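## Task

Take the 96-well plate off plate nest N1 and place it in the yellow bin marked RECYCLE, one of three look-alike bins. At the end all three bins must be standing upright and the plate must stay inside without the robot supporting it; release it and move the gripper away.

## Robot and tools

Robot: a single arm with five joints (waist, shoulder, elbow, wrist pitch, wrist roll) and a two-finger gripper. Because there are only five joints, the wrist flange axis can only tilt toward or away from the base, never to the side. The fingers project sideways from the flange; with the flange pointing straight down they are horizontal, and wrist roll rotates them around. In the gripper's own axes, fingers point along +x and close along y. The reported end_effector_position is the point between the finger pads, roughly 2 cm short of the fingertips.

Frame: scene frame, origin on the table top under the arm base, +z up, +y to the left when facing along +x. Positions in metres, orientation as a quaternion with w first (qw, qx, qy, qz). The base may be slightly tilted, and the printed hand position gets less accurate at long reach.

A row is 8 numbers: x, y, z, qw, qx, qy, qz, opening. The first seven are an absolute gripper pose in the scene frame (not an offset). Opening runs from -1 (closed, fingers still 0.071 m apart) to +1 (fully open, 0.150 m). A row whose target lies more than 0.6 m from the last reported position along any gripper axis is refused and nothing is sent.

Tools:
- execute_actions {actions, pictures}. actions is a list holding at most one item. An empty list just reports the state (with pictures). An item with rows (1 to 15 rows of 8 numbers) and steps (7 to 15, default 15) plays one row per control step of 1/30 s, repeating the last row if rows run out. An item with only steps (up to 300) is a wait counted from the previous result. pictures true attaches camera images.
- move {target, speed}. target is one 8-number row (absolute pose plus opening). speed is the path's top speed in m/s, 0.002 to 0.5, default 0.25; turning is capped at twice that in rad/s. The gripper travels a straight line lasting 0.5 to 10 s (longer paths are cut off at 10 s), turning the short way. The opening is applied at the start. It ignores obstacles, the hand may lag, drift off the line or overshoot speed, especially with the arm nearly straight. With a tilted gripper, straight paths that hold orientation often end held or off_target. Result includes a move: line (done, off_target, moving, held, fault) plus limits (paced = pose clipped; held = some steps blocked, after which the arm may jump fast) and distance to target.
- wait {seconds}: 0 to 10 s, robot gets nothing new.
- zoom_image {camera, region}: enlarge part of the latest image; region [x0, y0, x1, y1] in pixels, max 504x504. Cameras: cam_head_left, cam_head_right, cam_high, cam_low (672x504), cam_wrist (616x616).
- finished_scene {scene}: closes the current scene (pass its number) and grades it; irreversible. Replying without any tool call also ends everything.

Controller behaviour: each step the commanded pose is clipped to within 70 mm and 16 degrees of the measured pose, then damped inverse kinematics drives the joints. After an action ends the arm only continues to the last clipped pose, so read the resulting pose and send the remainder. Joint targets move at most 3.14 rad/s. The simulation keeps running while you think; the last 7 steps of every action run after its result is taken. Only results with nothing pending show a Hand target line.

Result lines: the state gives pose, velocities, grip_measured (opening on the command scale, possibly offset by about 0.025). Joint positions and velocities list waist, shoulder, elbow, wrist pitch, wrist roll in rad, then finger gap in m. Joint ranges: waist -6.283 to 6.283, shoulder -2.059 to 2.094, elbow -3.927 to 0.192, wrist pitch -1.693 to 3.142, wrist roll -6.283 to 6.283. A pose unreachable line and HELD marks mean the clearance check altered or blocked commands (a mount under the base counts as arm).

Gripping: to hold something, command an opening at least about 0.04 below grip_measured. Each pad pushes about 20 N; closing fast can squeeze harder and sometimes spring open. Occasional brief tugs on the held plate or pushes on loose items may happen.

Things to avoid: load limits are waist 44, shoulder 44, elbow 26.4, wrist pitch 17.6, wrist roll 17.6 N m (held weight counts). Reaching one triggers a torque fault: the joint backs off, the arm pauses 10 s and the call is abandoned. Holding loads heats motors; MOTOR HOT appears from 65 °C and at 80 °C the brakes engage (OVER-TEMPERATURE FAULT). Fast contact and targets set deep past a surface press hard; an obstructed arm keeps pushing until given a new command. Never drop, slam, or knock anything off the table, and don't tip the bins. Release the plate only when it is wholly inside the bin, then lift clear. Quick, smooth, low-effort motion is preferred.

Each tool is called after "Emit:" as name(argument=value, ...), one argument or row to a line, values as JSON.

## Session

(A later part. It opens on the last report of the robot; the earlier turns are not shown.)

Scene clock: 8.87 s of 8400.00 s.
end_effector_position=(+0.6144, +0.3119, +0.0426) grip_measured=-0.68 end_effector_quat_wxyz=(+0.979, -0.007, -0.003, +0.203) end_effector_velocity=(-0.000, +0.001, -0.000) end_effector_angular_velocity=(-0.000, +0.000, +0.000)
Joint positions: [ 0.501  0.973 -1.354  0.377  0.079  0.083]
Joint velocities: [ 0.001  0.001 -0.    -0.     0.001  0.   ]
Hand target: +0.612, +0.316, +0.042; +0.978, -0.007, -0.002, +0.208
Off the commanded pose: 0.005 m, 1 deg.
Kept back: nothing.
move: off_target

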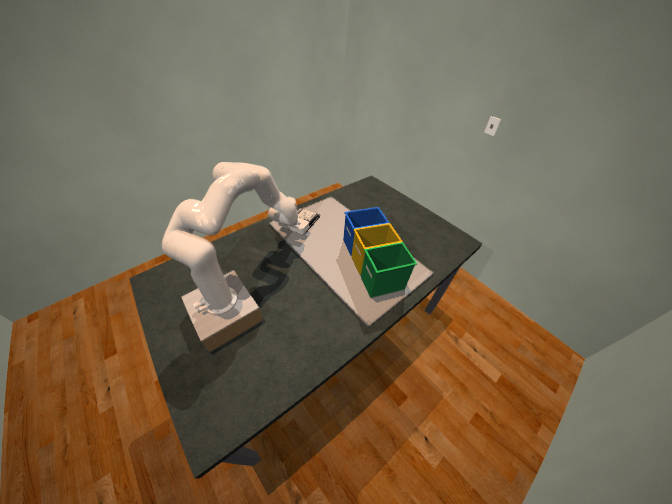

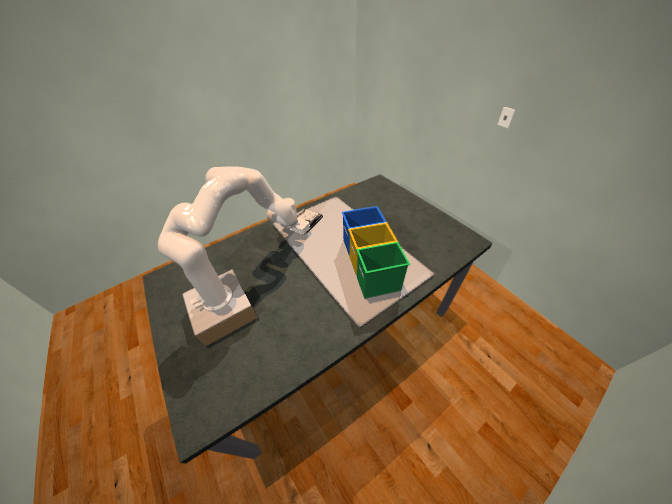

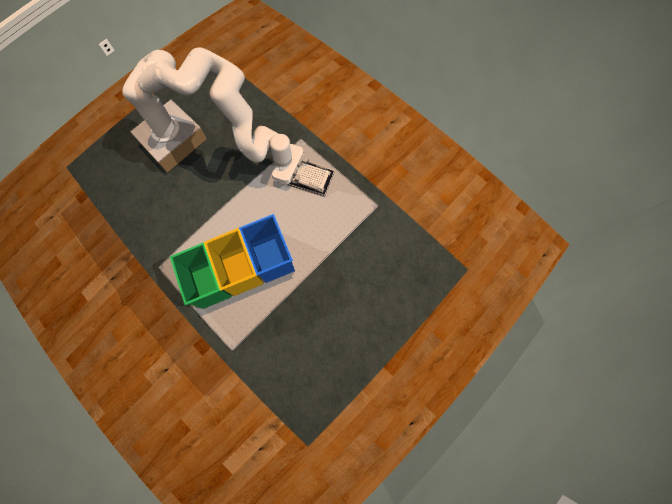

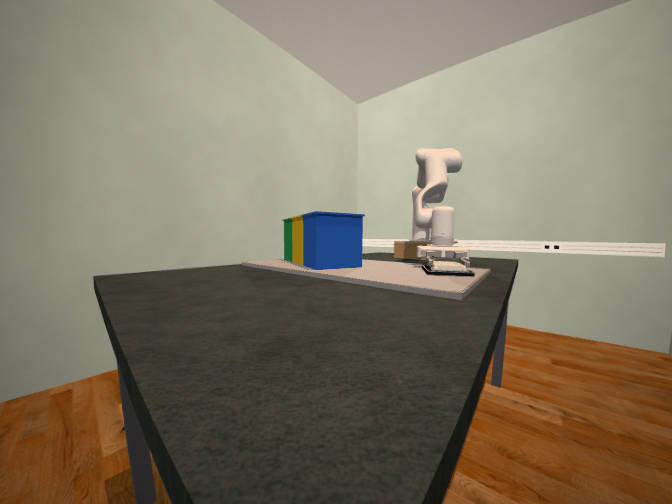

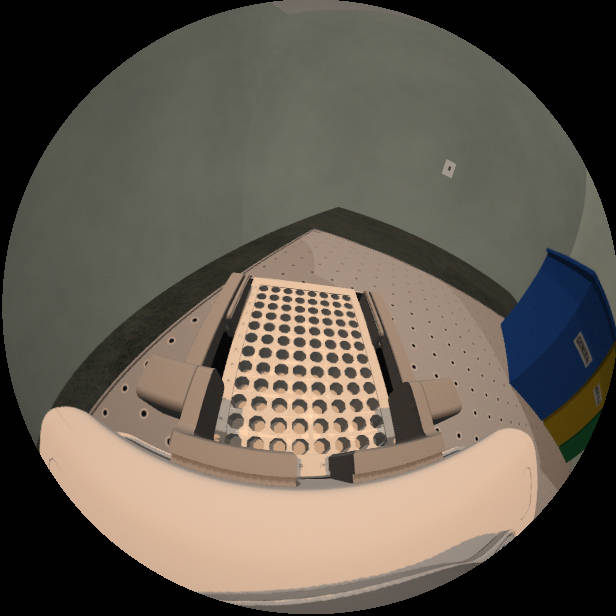

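Emit:
move(
  target=[0.614,0.312,0.26,0.978,0,0,0.208,-0.8],
  speed=0.15,
)

Emit:
move(
  target=[0.55,0.05,0.27,1,0,0,0,-0.8],
  speed=0.2,
)

Emit:
move(
  target=[0.72,-0.17,0.26,0.966,0,0,-0.259,-0.8],
  speed=0.15,
)

Scene clock: 11.13 s of 8400.00 s.
end_effector_position=(+0.6139, +0.3119, +0.2590) grip_measured=-0.69 end_effector_quat_wxyz=(+0.978, -0.008, -0.001, +0.208) end_effector_velocity=(-0.000, -0.001, +0.003) end_effector_angular_velocity=(-0.001, +0.002, -0.001)
Joint positions: [ 0.492  0.439 -1.211  0.771  0.06   0.083]
Joint velocities: [-0.001 -0.007 -0.001  0.011 -0.001 -0.   ]
Hand target: +0.614, +0.312, +0.260; +0.978, -0.007, -0.002, +0.208
Off the commanded pose: 0.001 m, 1 deg.
Kept back: nothing.
move: done

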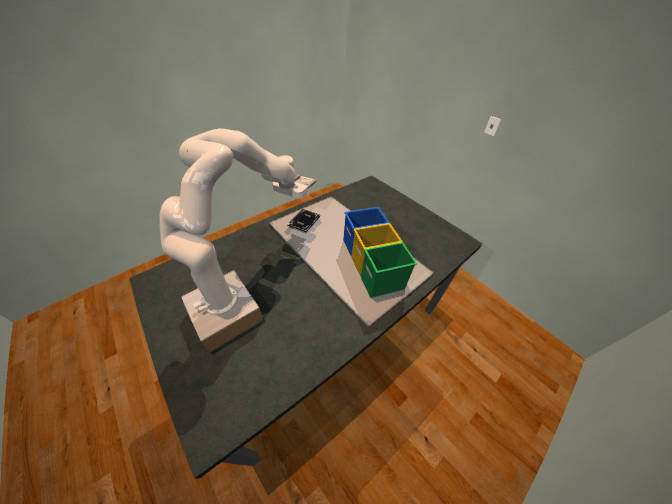

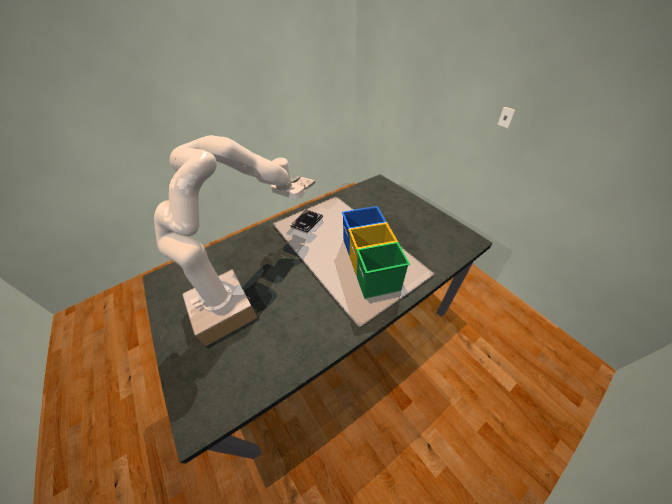

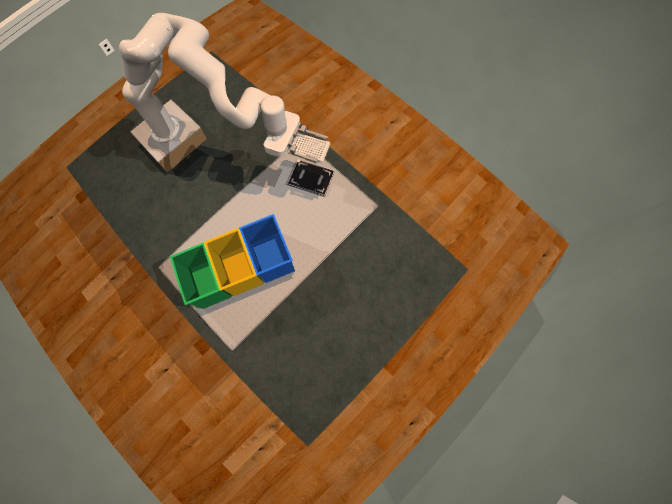

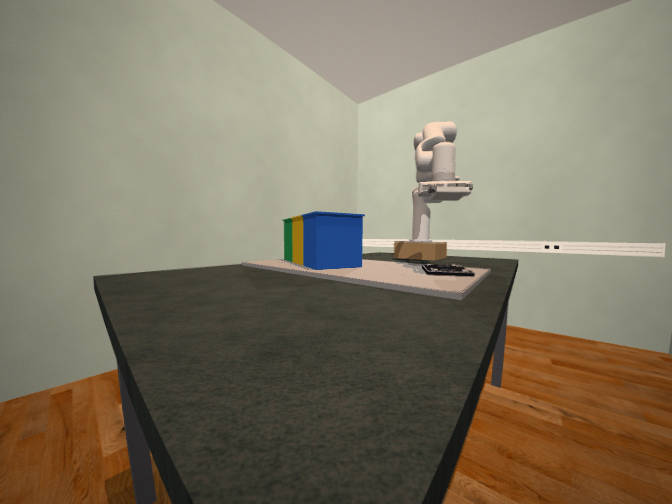

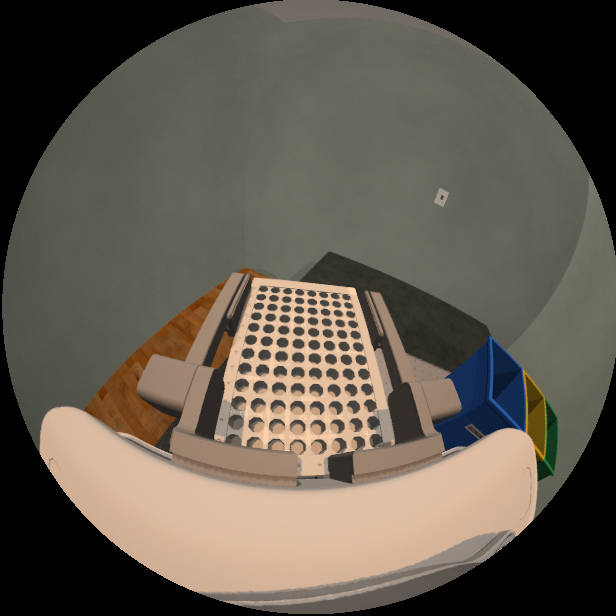

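Scene clock: 13.00 s of 8400.00 s.
end_effector_position=(+0.5509, +0.0500, +0.2701) grip_measured=-0.69 end_effector_quat_wxyz=(+1.000, -0.008, -0.001, +0.000) end_effector_velocity=(-0.001, -0.001, -0.000) end_effector_angular_velocity=(-0.000, +0.001, -0.001)
Joint positions: [ 0.13   0.041 -0.675  0.637  0.116  0.083]
Joint velocities: [-0.002 -0.003  0.003  0.001 -0.001  0.   ]
Hand target: +0.551, +0.050, +0.270; +1.000, -0.008, -0.001, +0.000
Off the commanded pose: 0.001 m, 1 deg.
Kept back: nothing.
move: done

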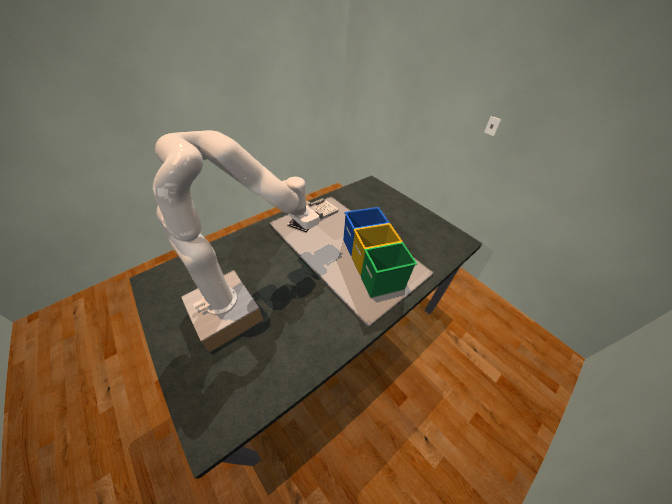

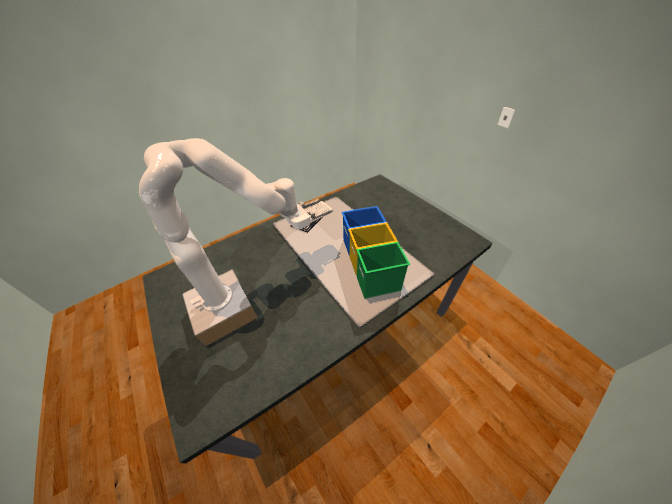

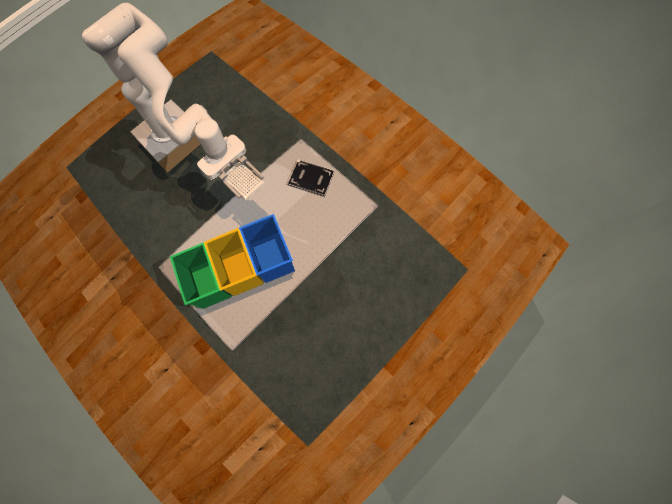

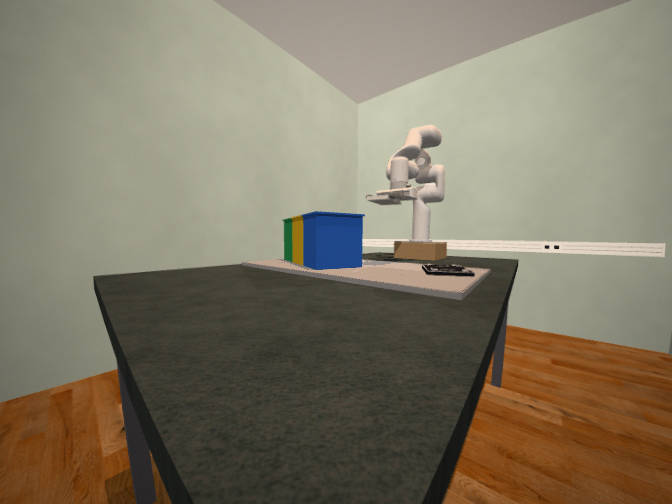

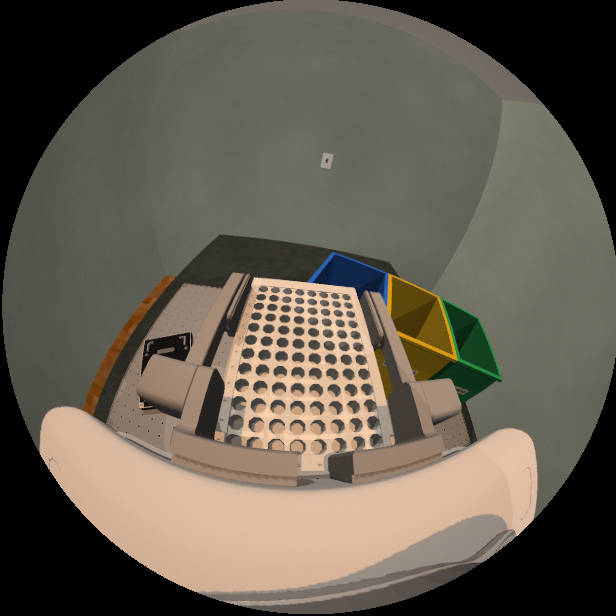

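Scene clock: 15.47 s of 8400.00 s.
end_effector_position=(+0.7196, -0.1701, +0.2578) grip_measured=-0.69 end_effector_quat_wxyz=(+0.966, -0.007, +0.001, -0.259) end_effector_velocity=(+0.006, -0.001, +0.017) end_effector_angular_velocity=(-0.005, -0.027, -0.000)
Joint positions: [-0.151  0.639 -1.516  0.888  0.36   0.083]
Joint velocities: [ 0.    -0.011 -0.016 -0.     0.001  0.   ]
Hand target: +0.720, -0.170, +0.260; +0.966, -0.007, -0.001, -0.259
Off the commanded pose: 0.002 m, 1 deg.
Kept back: nothing.
move: done

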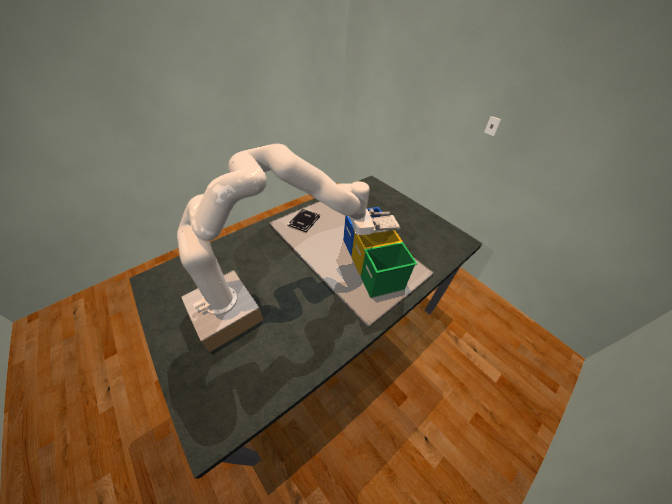

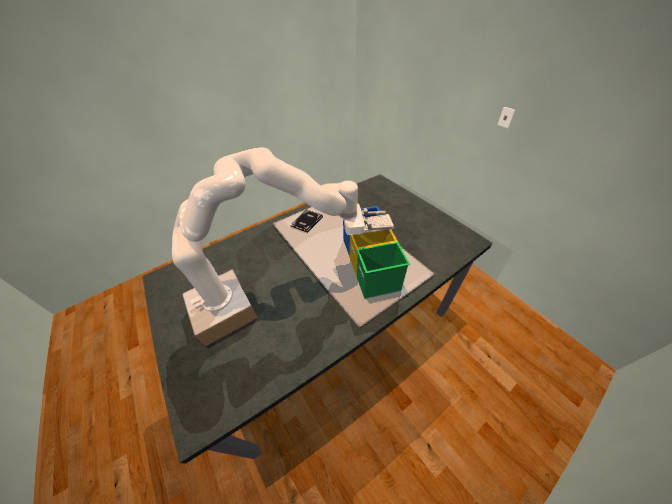

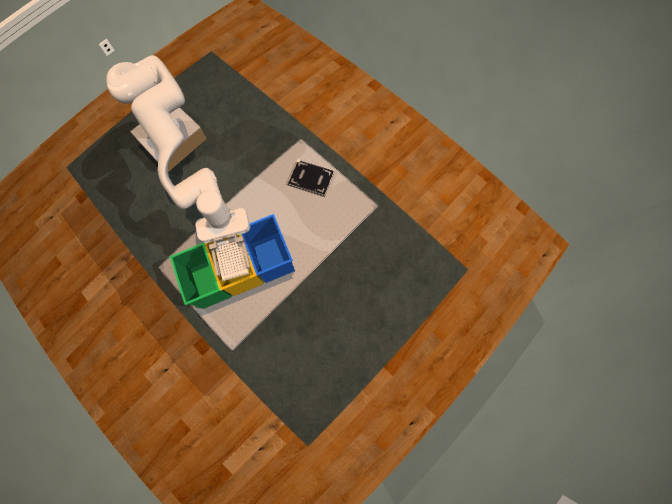

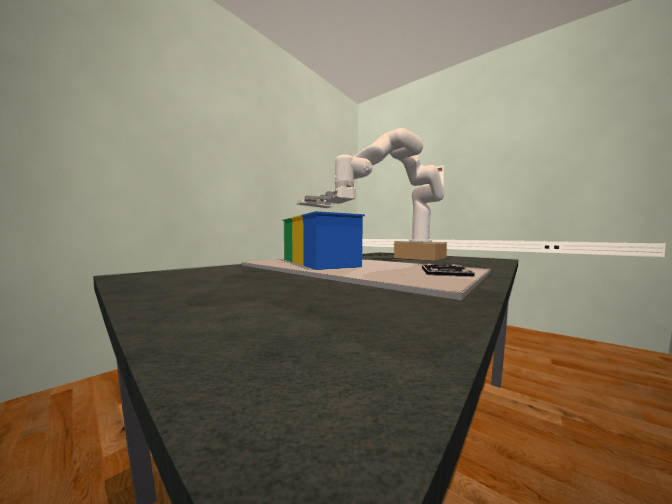

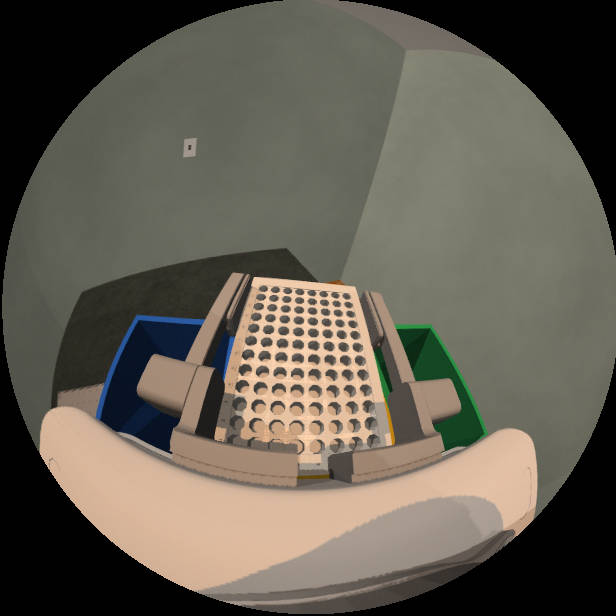

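Emit:
move(
  target=[0.72,-0.17,0.232,0.966,0,0,-0.259,-0.8],
  speed=0.04,
)

Scene clock: 16.97 s of 8400.00 s.
end_effector_position=(+0.7201, -0.1700, +0.2323) grip_measured=-0.70 end_effector_quat_wxyz=(+0.966, -0.007, -0.001, -0.259) end_effector_velocity=(+0.001, -0.001, +0.002) end_effector_angular_velocity=(-0.001, -0.006, -0.001)
Joint positions: [-0.151  0.684 -1.508  0.831  0.36   0.083]
Joint velocities: [-0.001  0.001 -0.003 -0.004  0.001  0.   ]
Hand target: +0.720, -0.170, +0.232; +0.966, -0.007, -0.001, -0.259
Off the commanded pose: 0.000 m, 1 deg.
Kept back: nothing.
move: done

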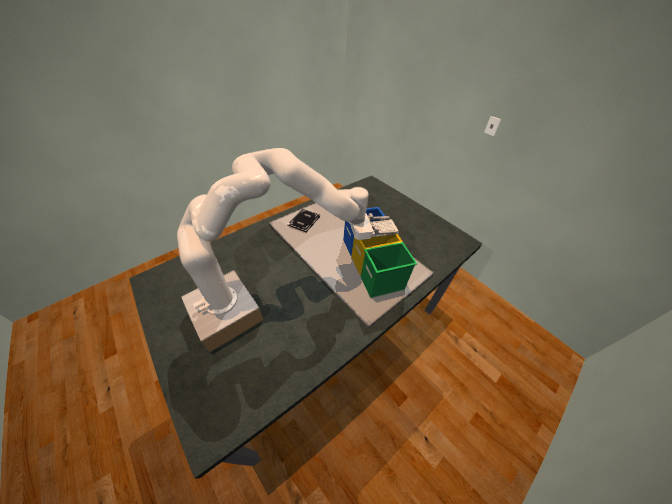

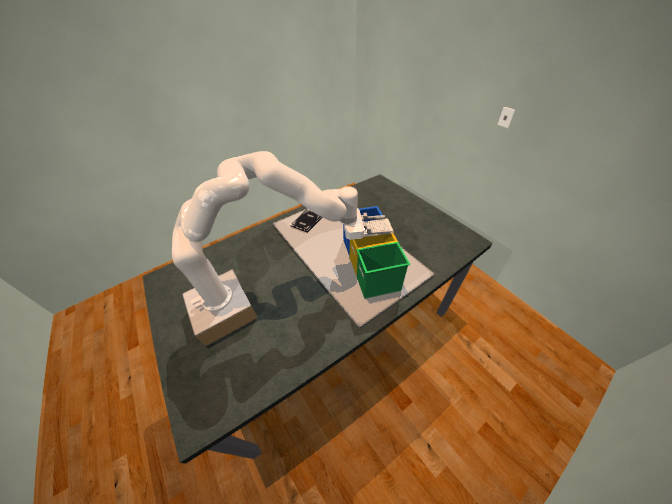

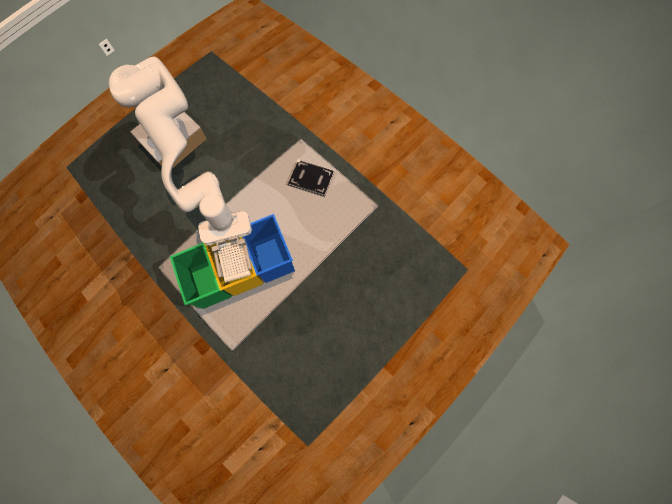

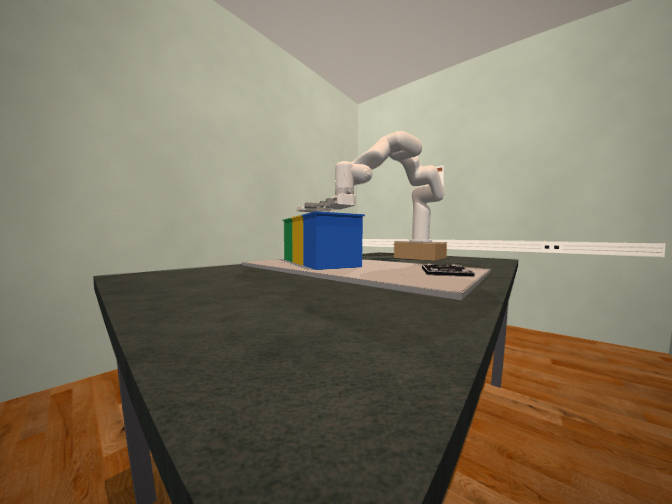

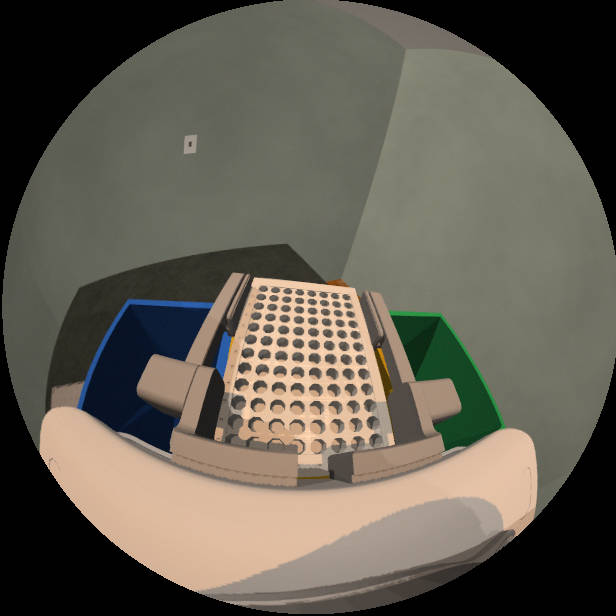

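Emit:
move(
  target=[0.733,-0.178,0.232,0.966,0,0,-0.259,-0.8],
  speed=0.03,
)

Emit:
move(
  target=[0.733,-0.178,0.232,0.966,0,0,-0.259,-0.45],
  speed=0.03,
)

Scene clock: 18.03 s of 8400.00 s.
end_effector_position=(+0.7329, -0.1779, +0.2320) grip_measured=-0.70 end_effector_quat_wxyz=(+0.966, -0.007, -0.001, -0.259) end_effector_velocity=(+0.002, -0.000, +0.001) end_effector_angular_velocity=(-0.000, -0.000, +0.002)
Joint positions: [-0.16   0.73  -1.587  0.864  0.351  0.083]
Joint velocities: [-0.     0.004 -0.01   0.005 -0.002  0.   ]
Hand target: +0.733, -0.178, +0.232; +0.966, -0.007, -0.001, -0.259
Off the commanded pose: 0.000 m, 1 deg.
Kept back: nothing.
move: done

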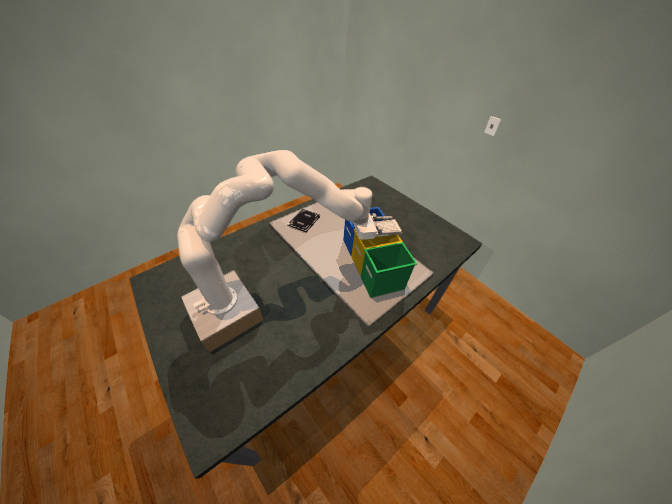

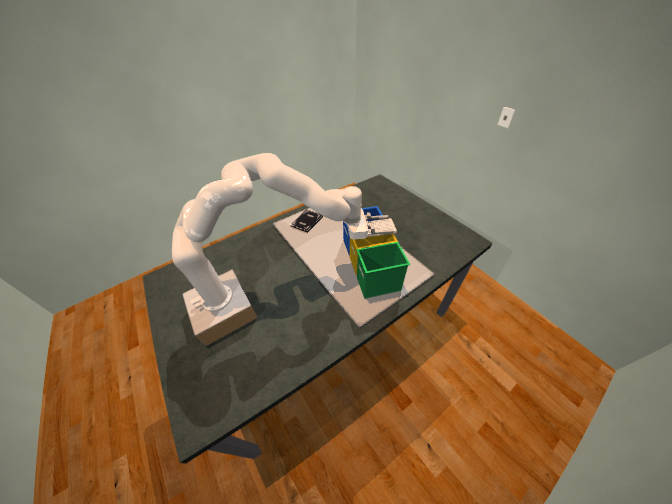

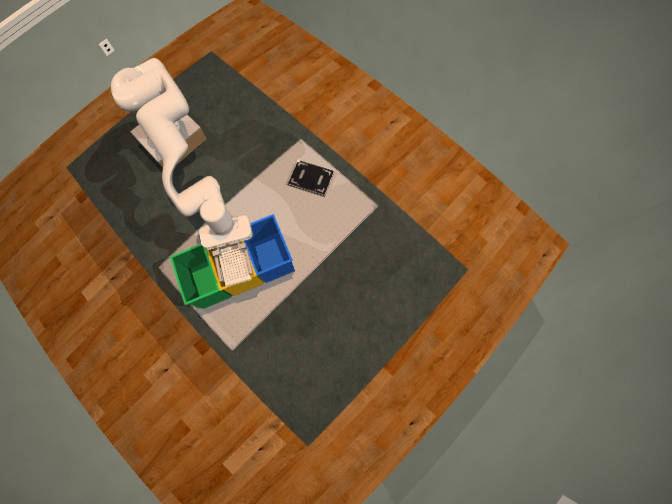

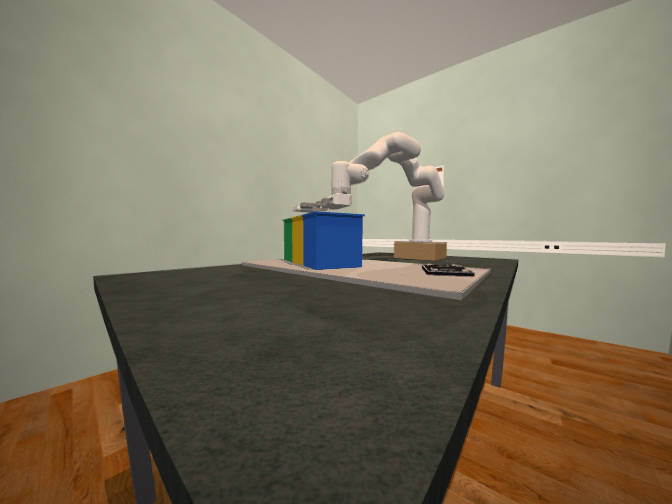

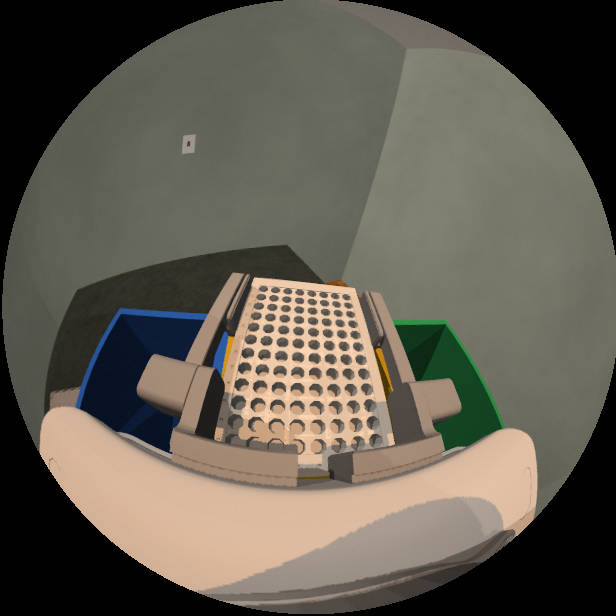

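Scene clock: 18.73 s of 8400.00 s.
end_effector_position=(+0.7330, -0.1780, +0.2320) grip_measured=-0.45 end_effector_quat_wxyz=(+0.966, -0.007, -0.001, -0.259) end_effector_velocity=(-0.000, -0.001, -0.000) end_effector_angular_velocity=(+0.000, +0.000, -0.002)
Joint positions: [-0.16   0.731 -1.588  0.865  0.351  0.093]
Joint velocities: [-0.001  0.    -0.     0.     0.001  0.   ]
Hand target: +0.733, -0.178, +0.232; +0.966, -0.007, -0.001, -0.259
Off the commanded pose: 0.000 m, 1 deg.
Kept back: nothing.
move: done

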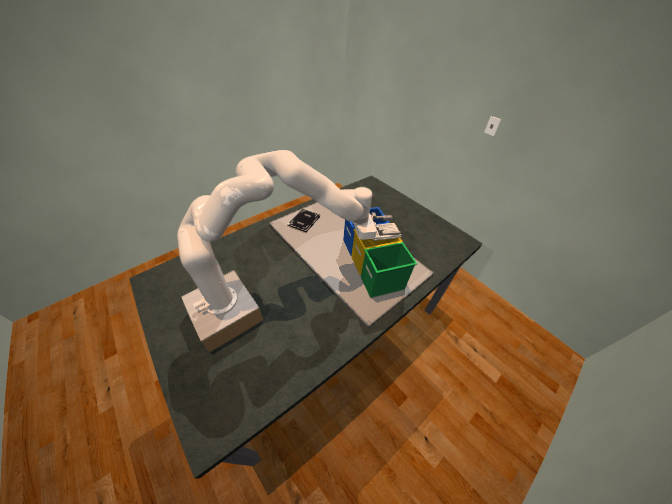

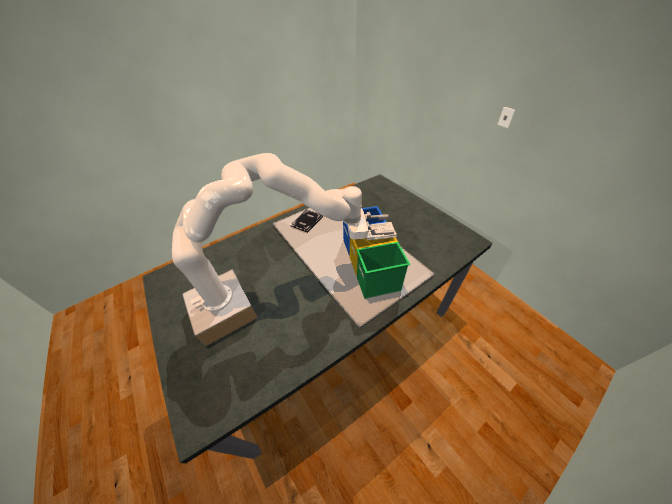

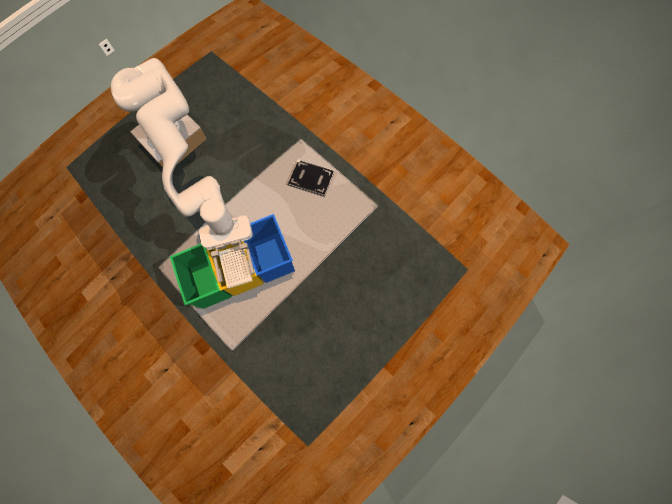

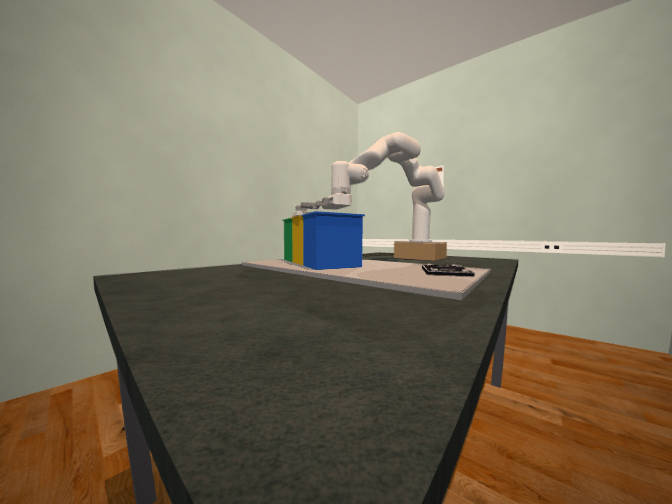

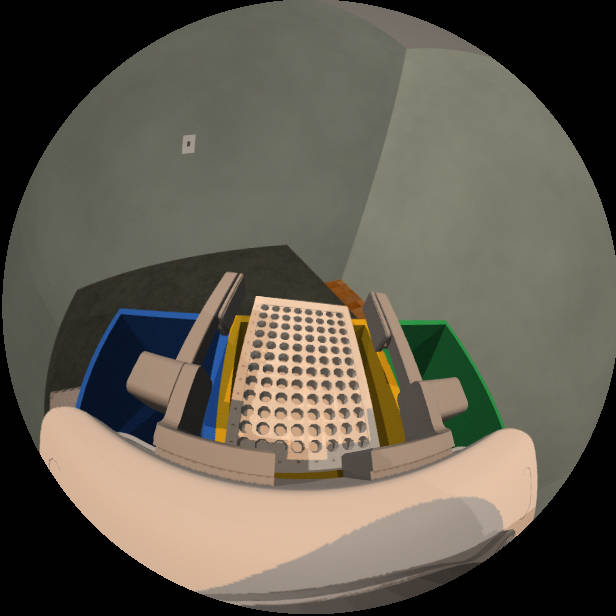

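Emit:
move(
  target=[0.66,-0.14,0.30,0.94,0.08,0.25,-0.2,-0.45],
  speed=0.1,
)

Scene clock: 22.20 s of 8400.00 s.
end_effector_position=(+0.6597, -0.1403, +0.2999) grip_measured=-0.45 end_effector_quat_wxyz=(+0.953, -0.005, +0.251, -0.168) end_effector_velocity=(+0.000, -0.000, +0.002) end_effector_angular_velocity=(+0.008, +0.015, +0.007)
Joint positions: [-0.164  0.601 -1.845  1.76   0.168  0.093]
Joint velocities: [-0.002  0.016 -0.036  0.036 -0.011  0.   ]
Hand target: +0.660, -0.140, +0.300; +0.953, -0.005, +0.252, -0.167
Off the commanded pose: 0.000 m, 11 deg.
Kept back: nothing.
move: off_target

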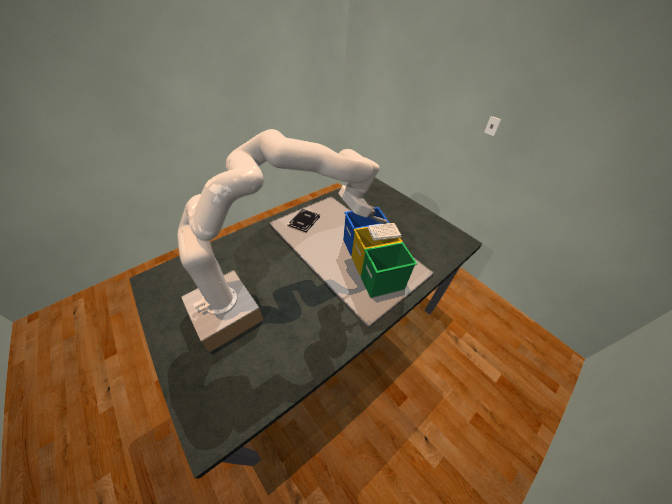

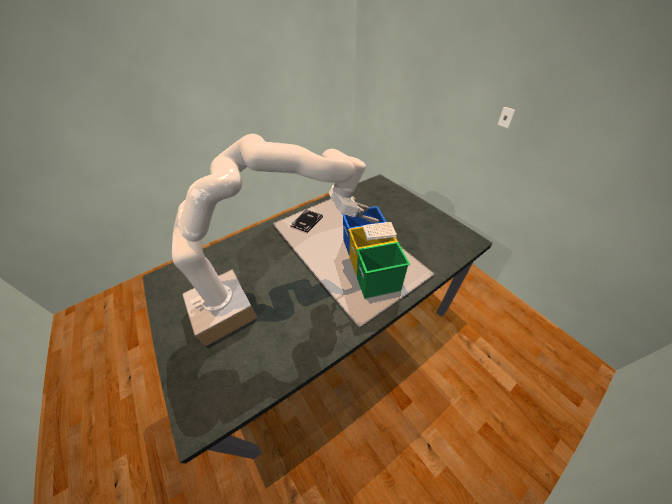

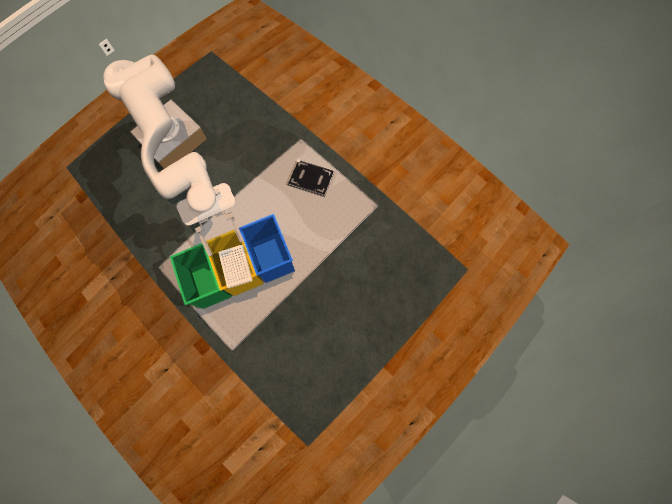

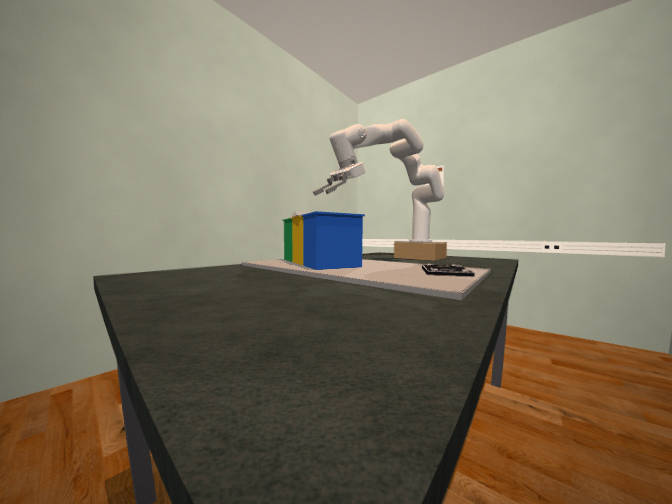

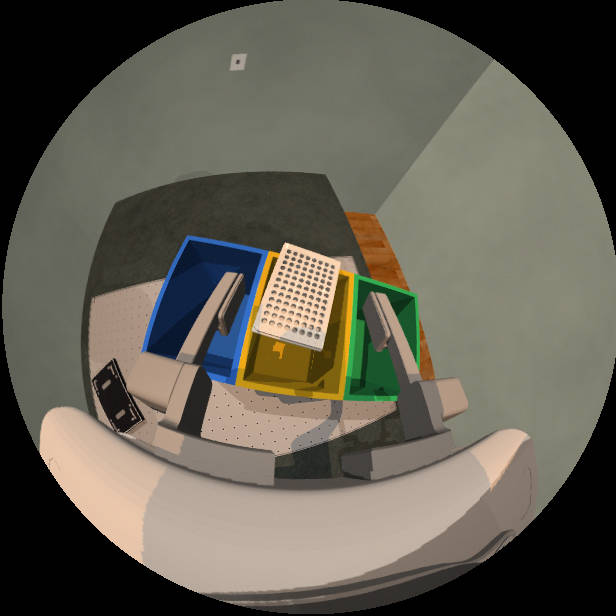

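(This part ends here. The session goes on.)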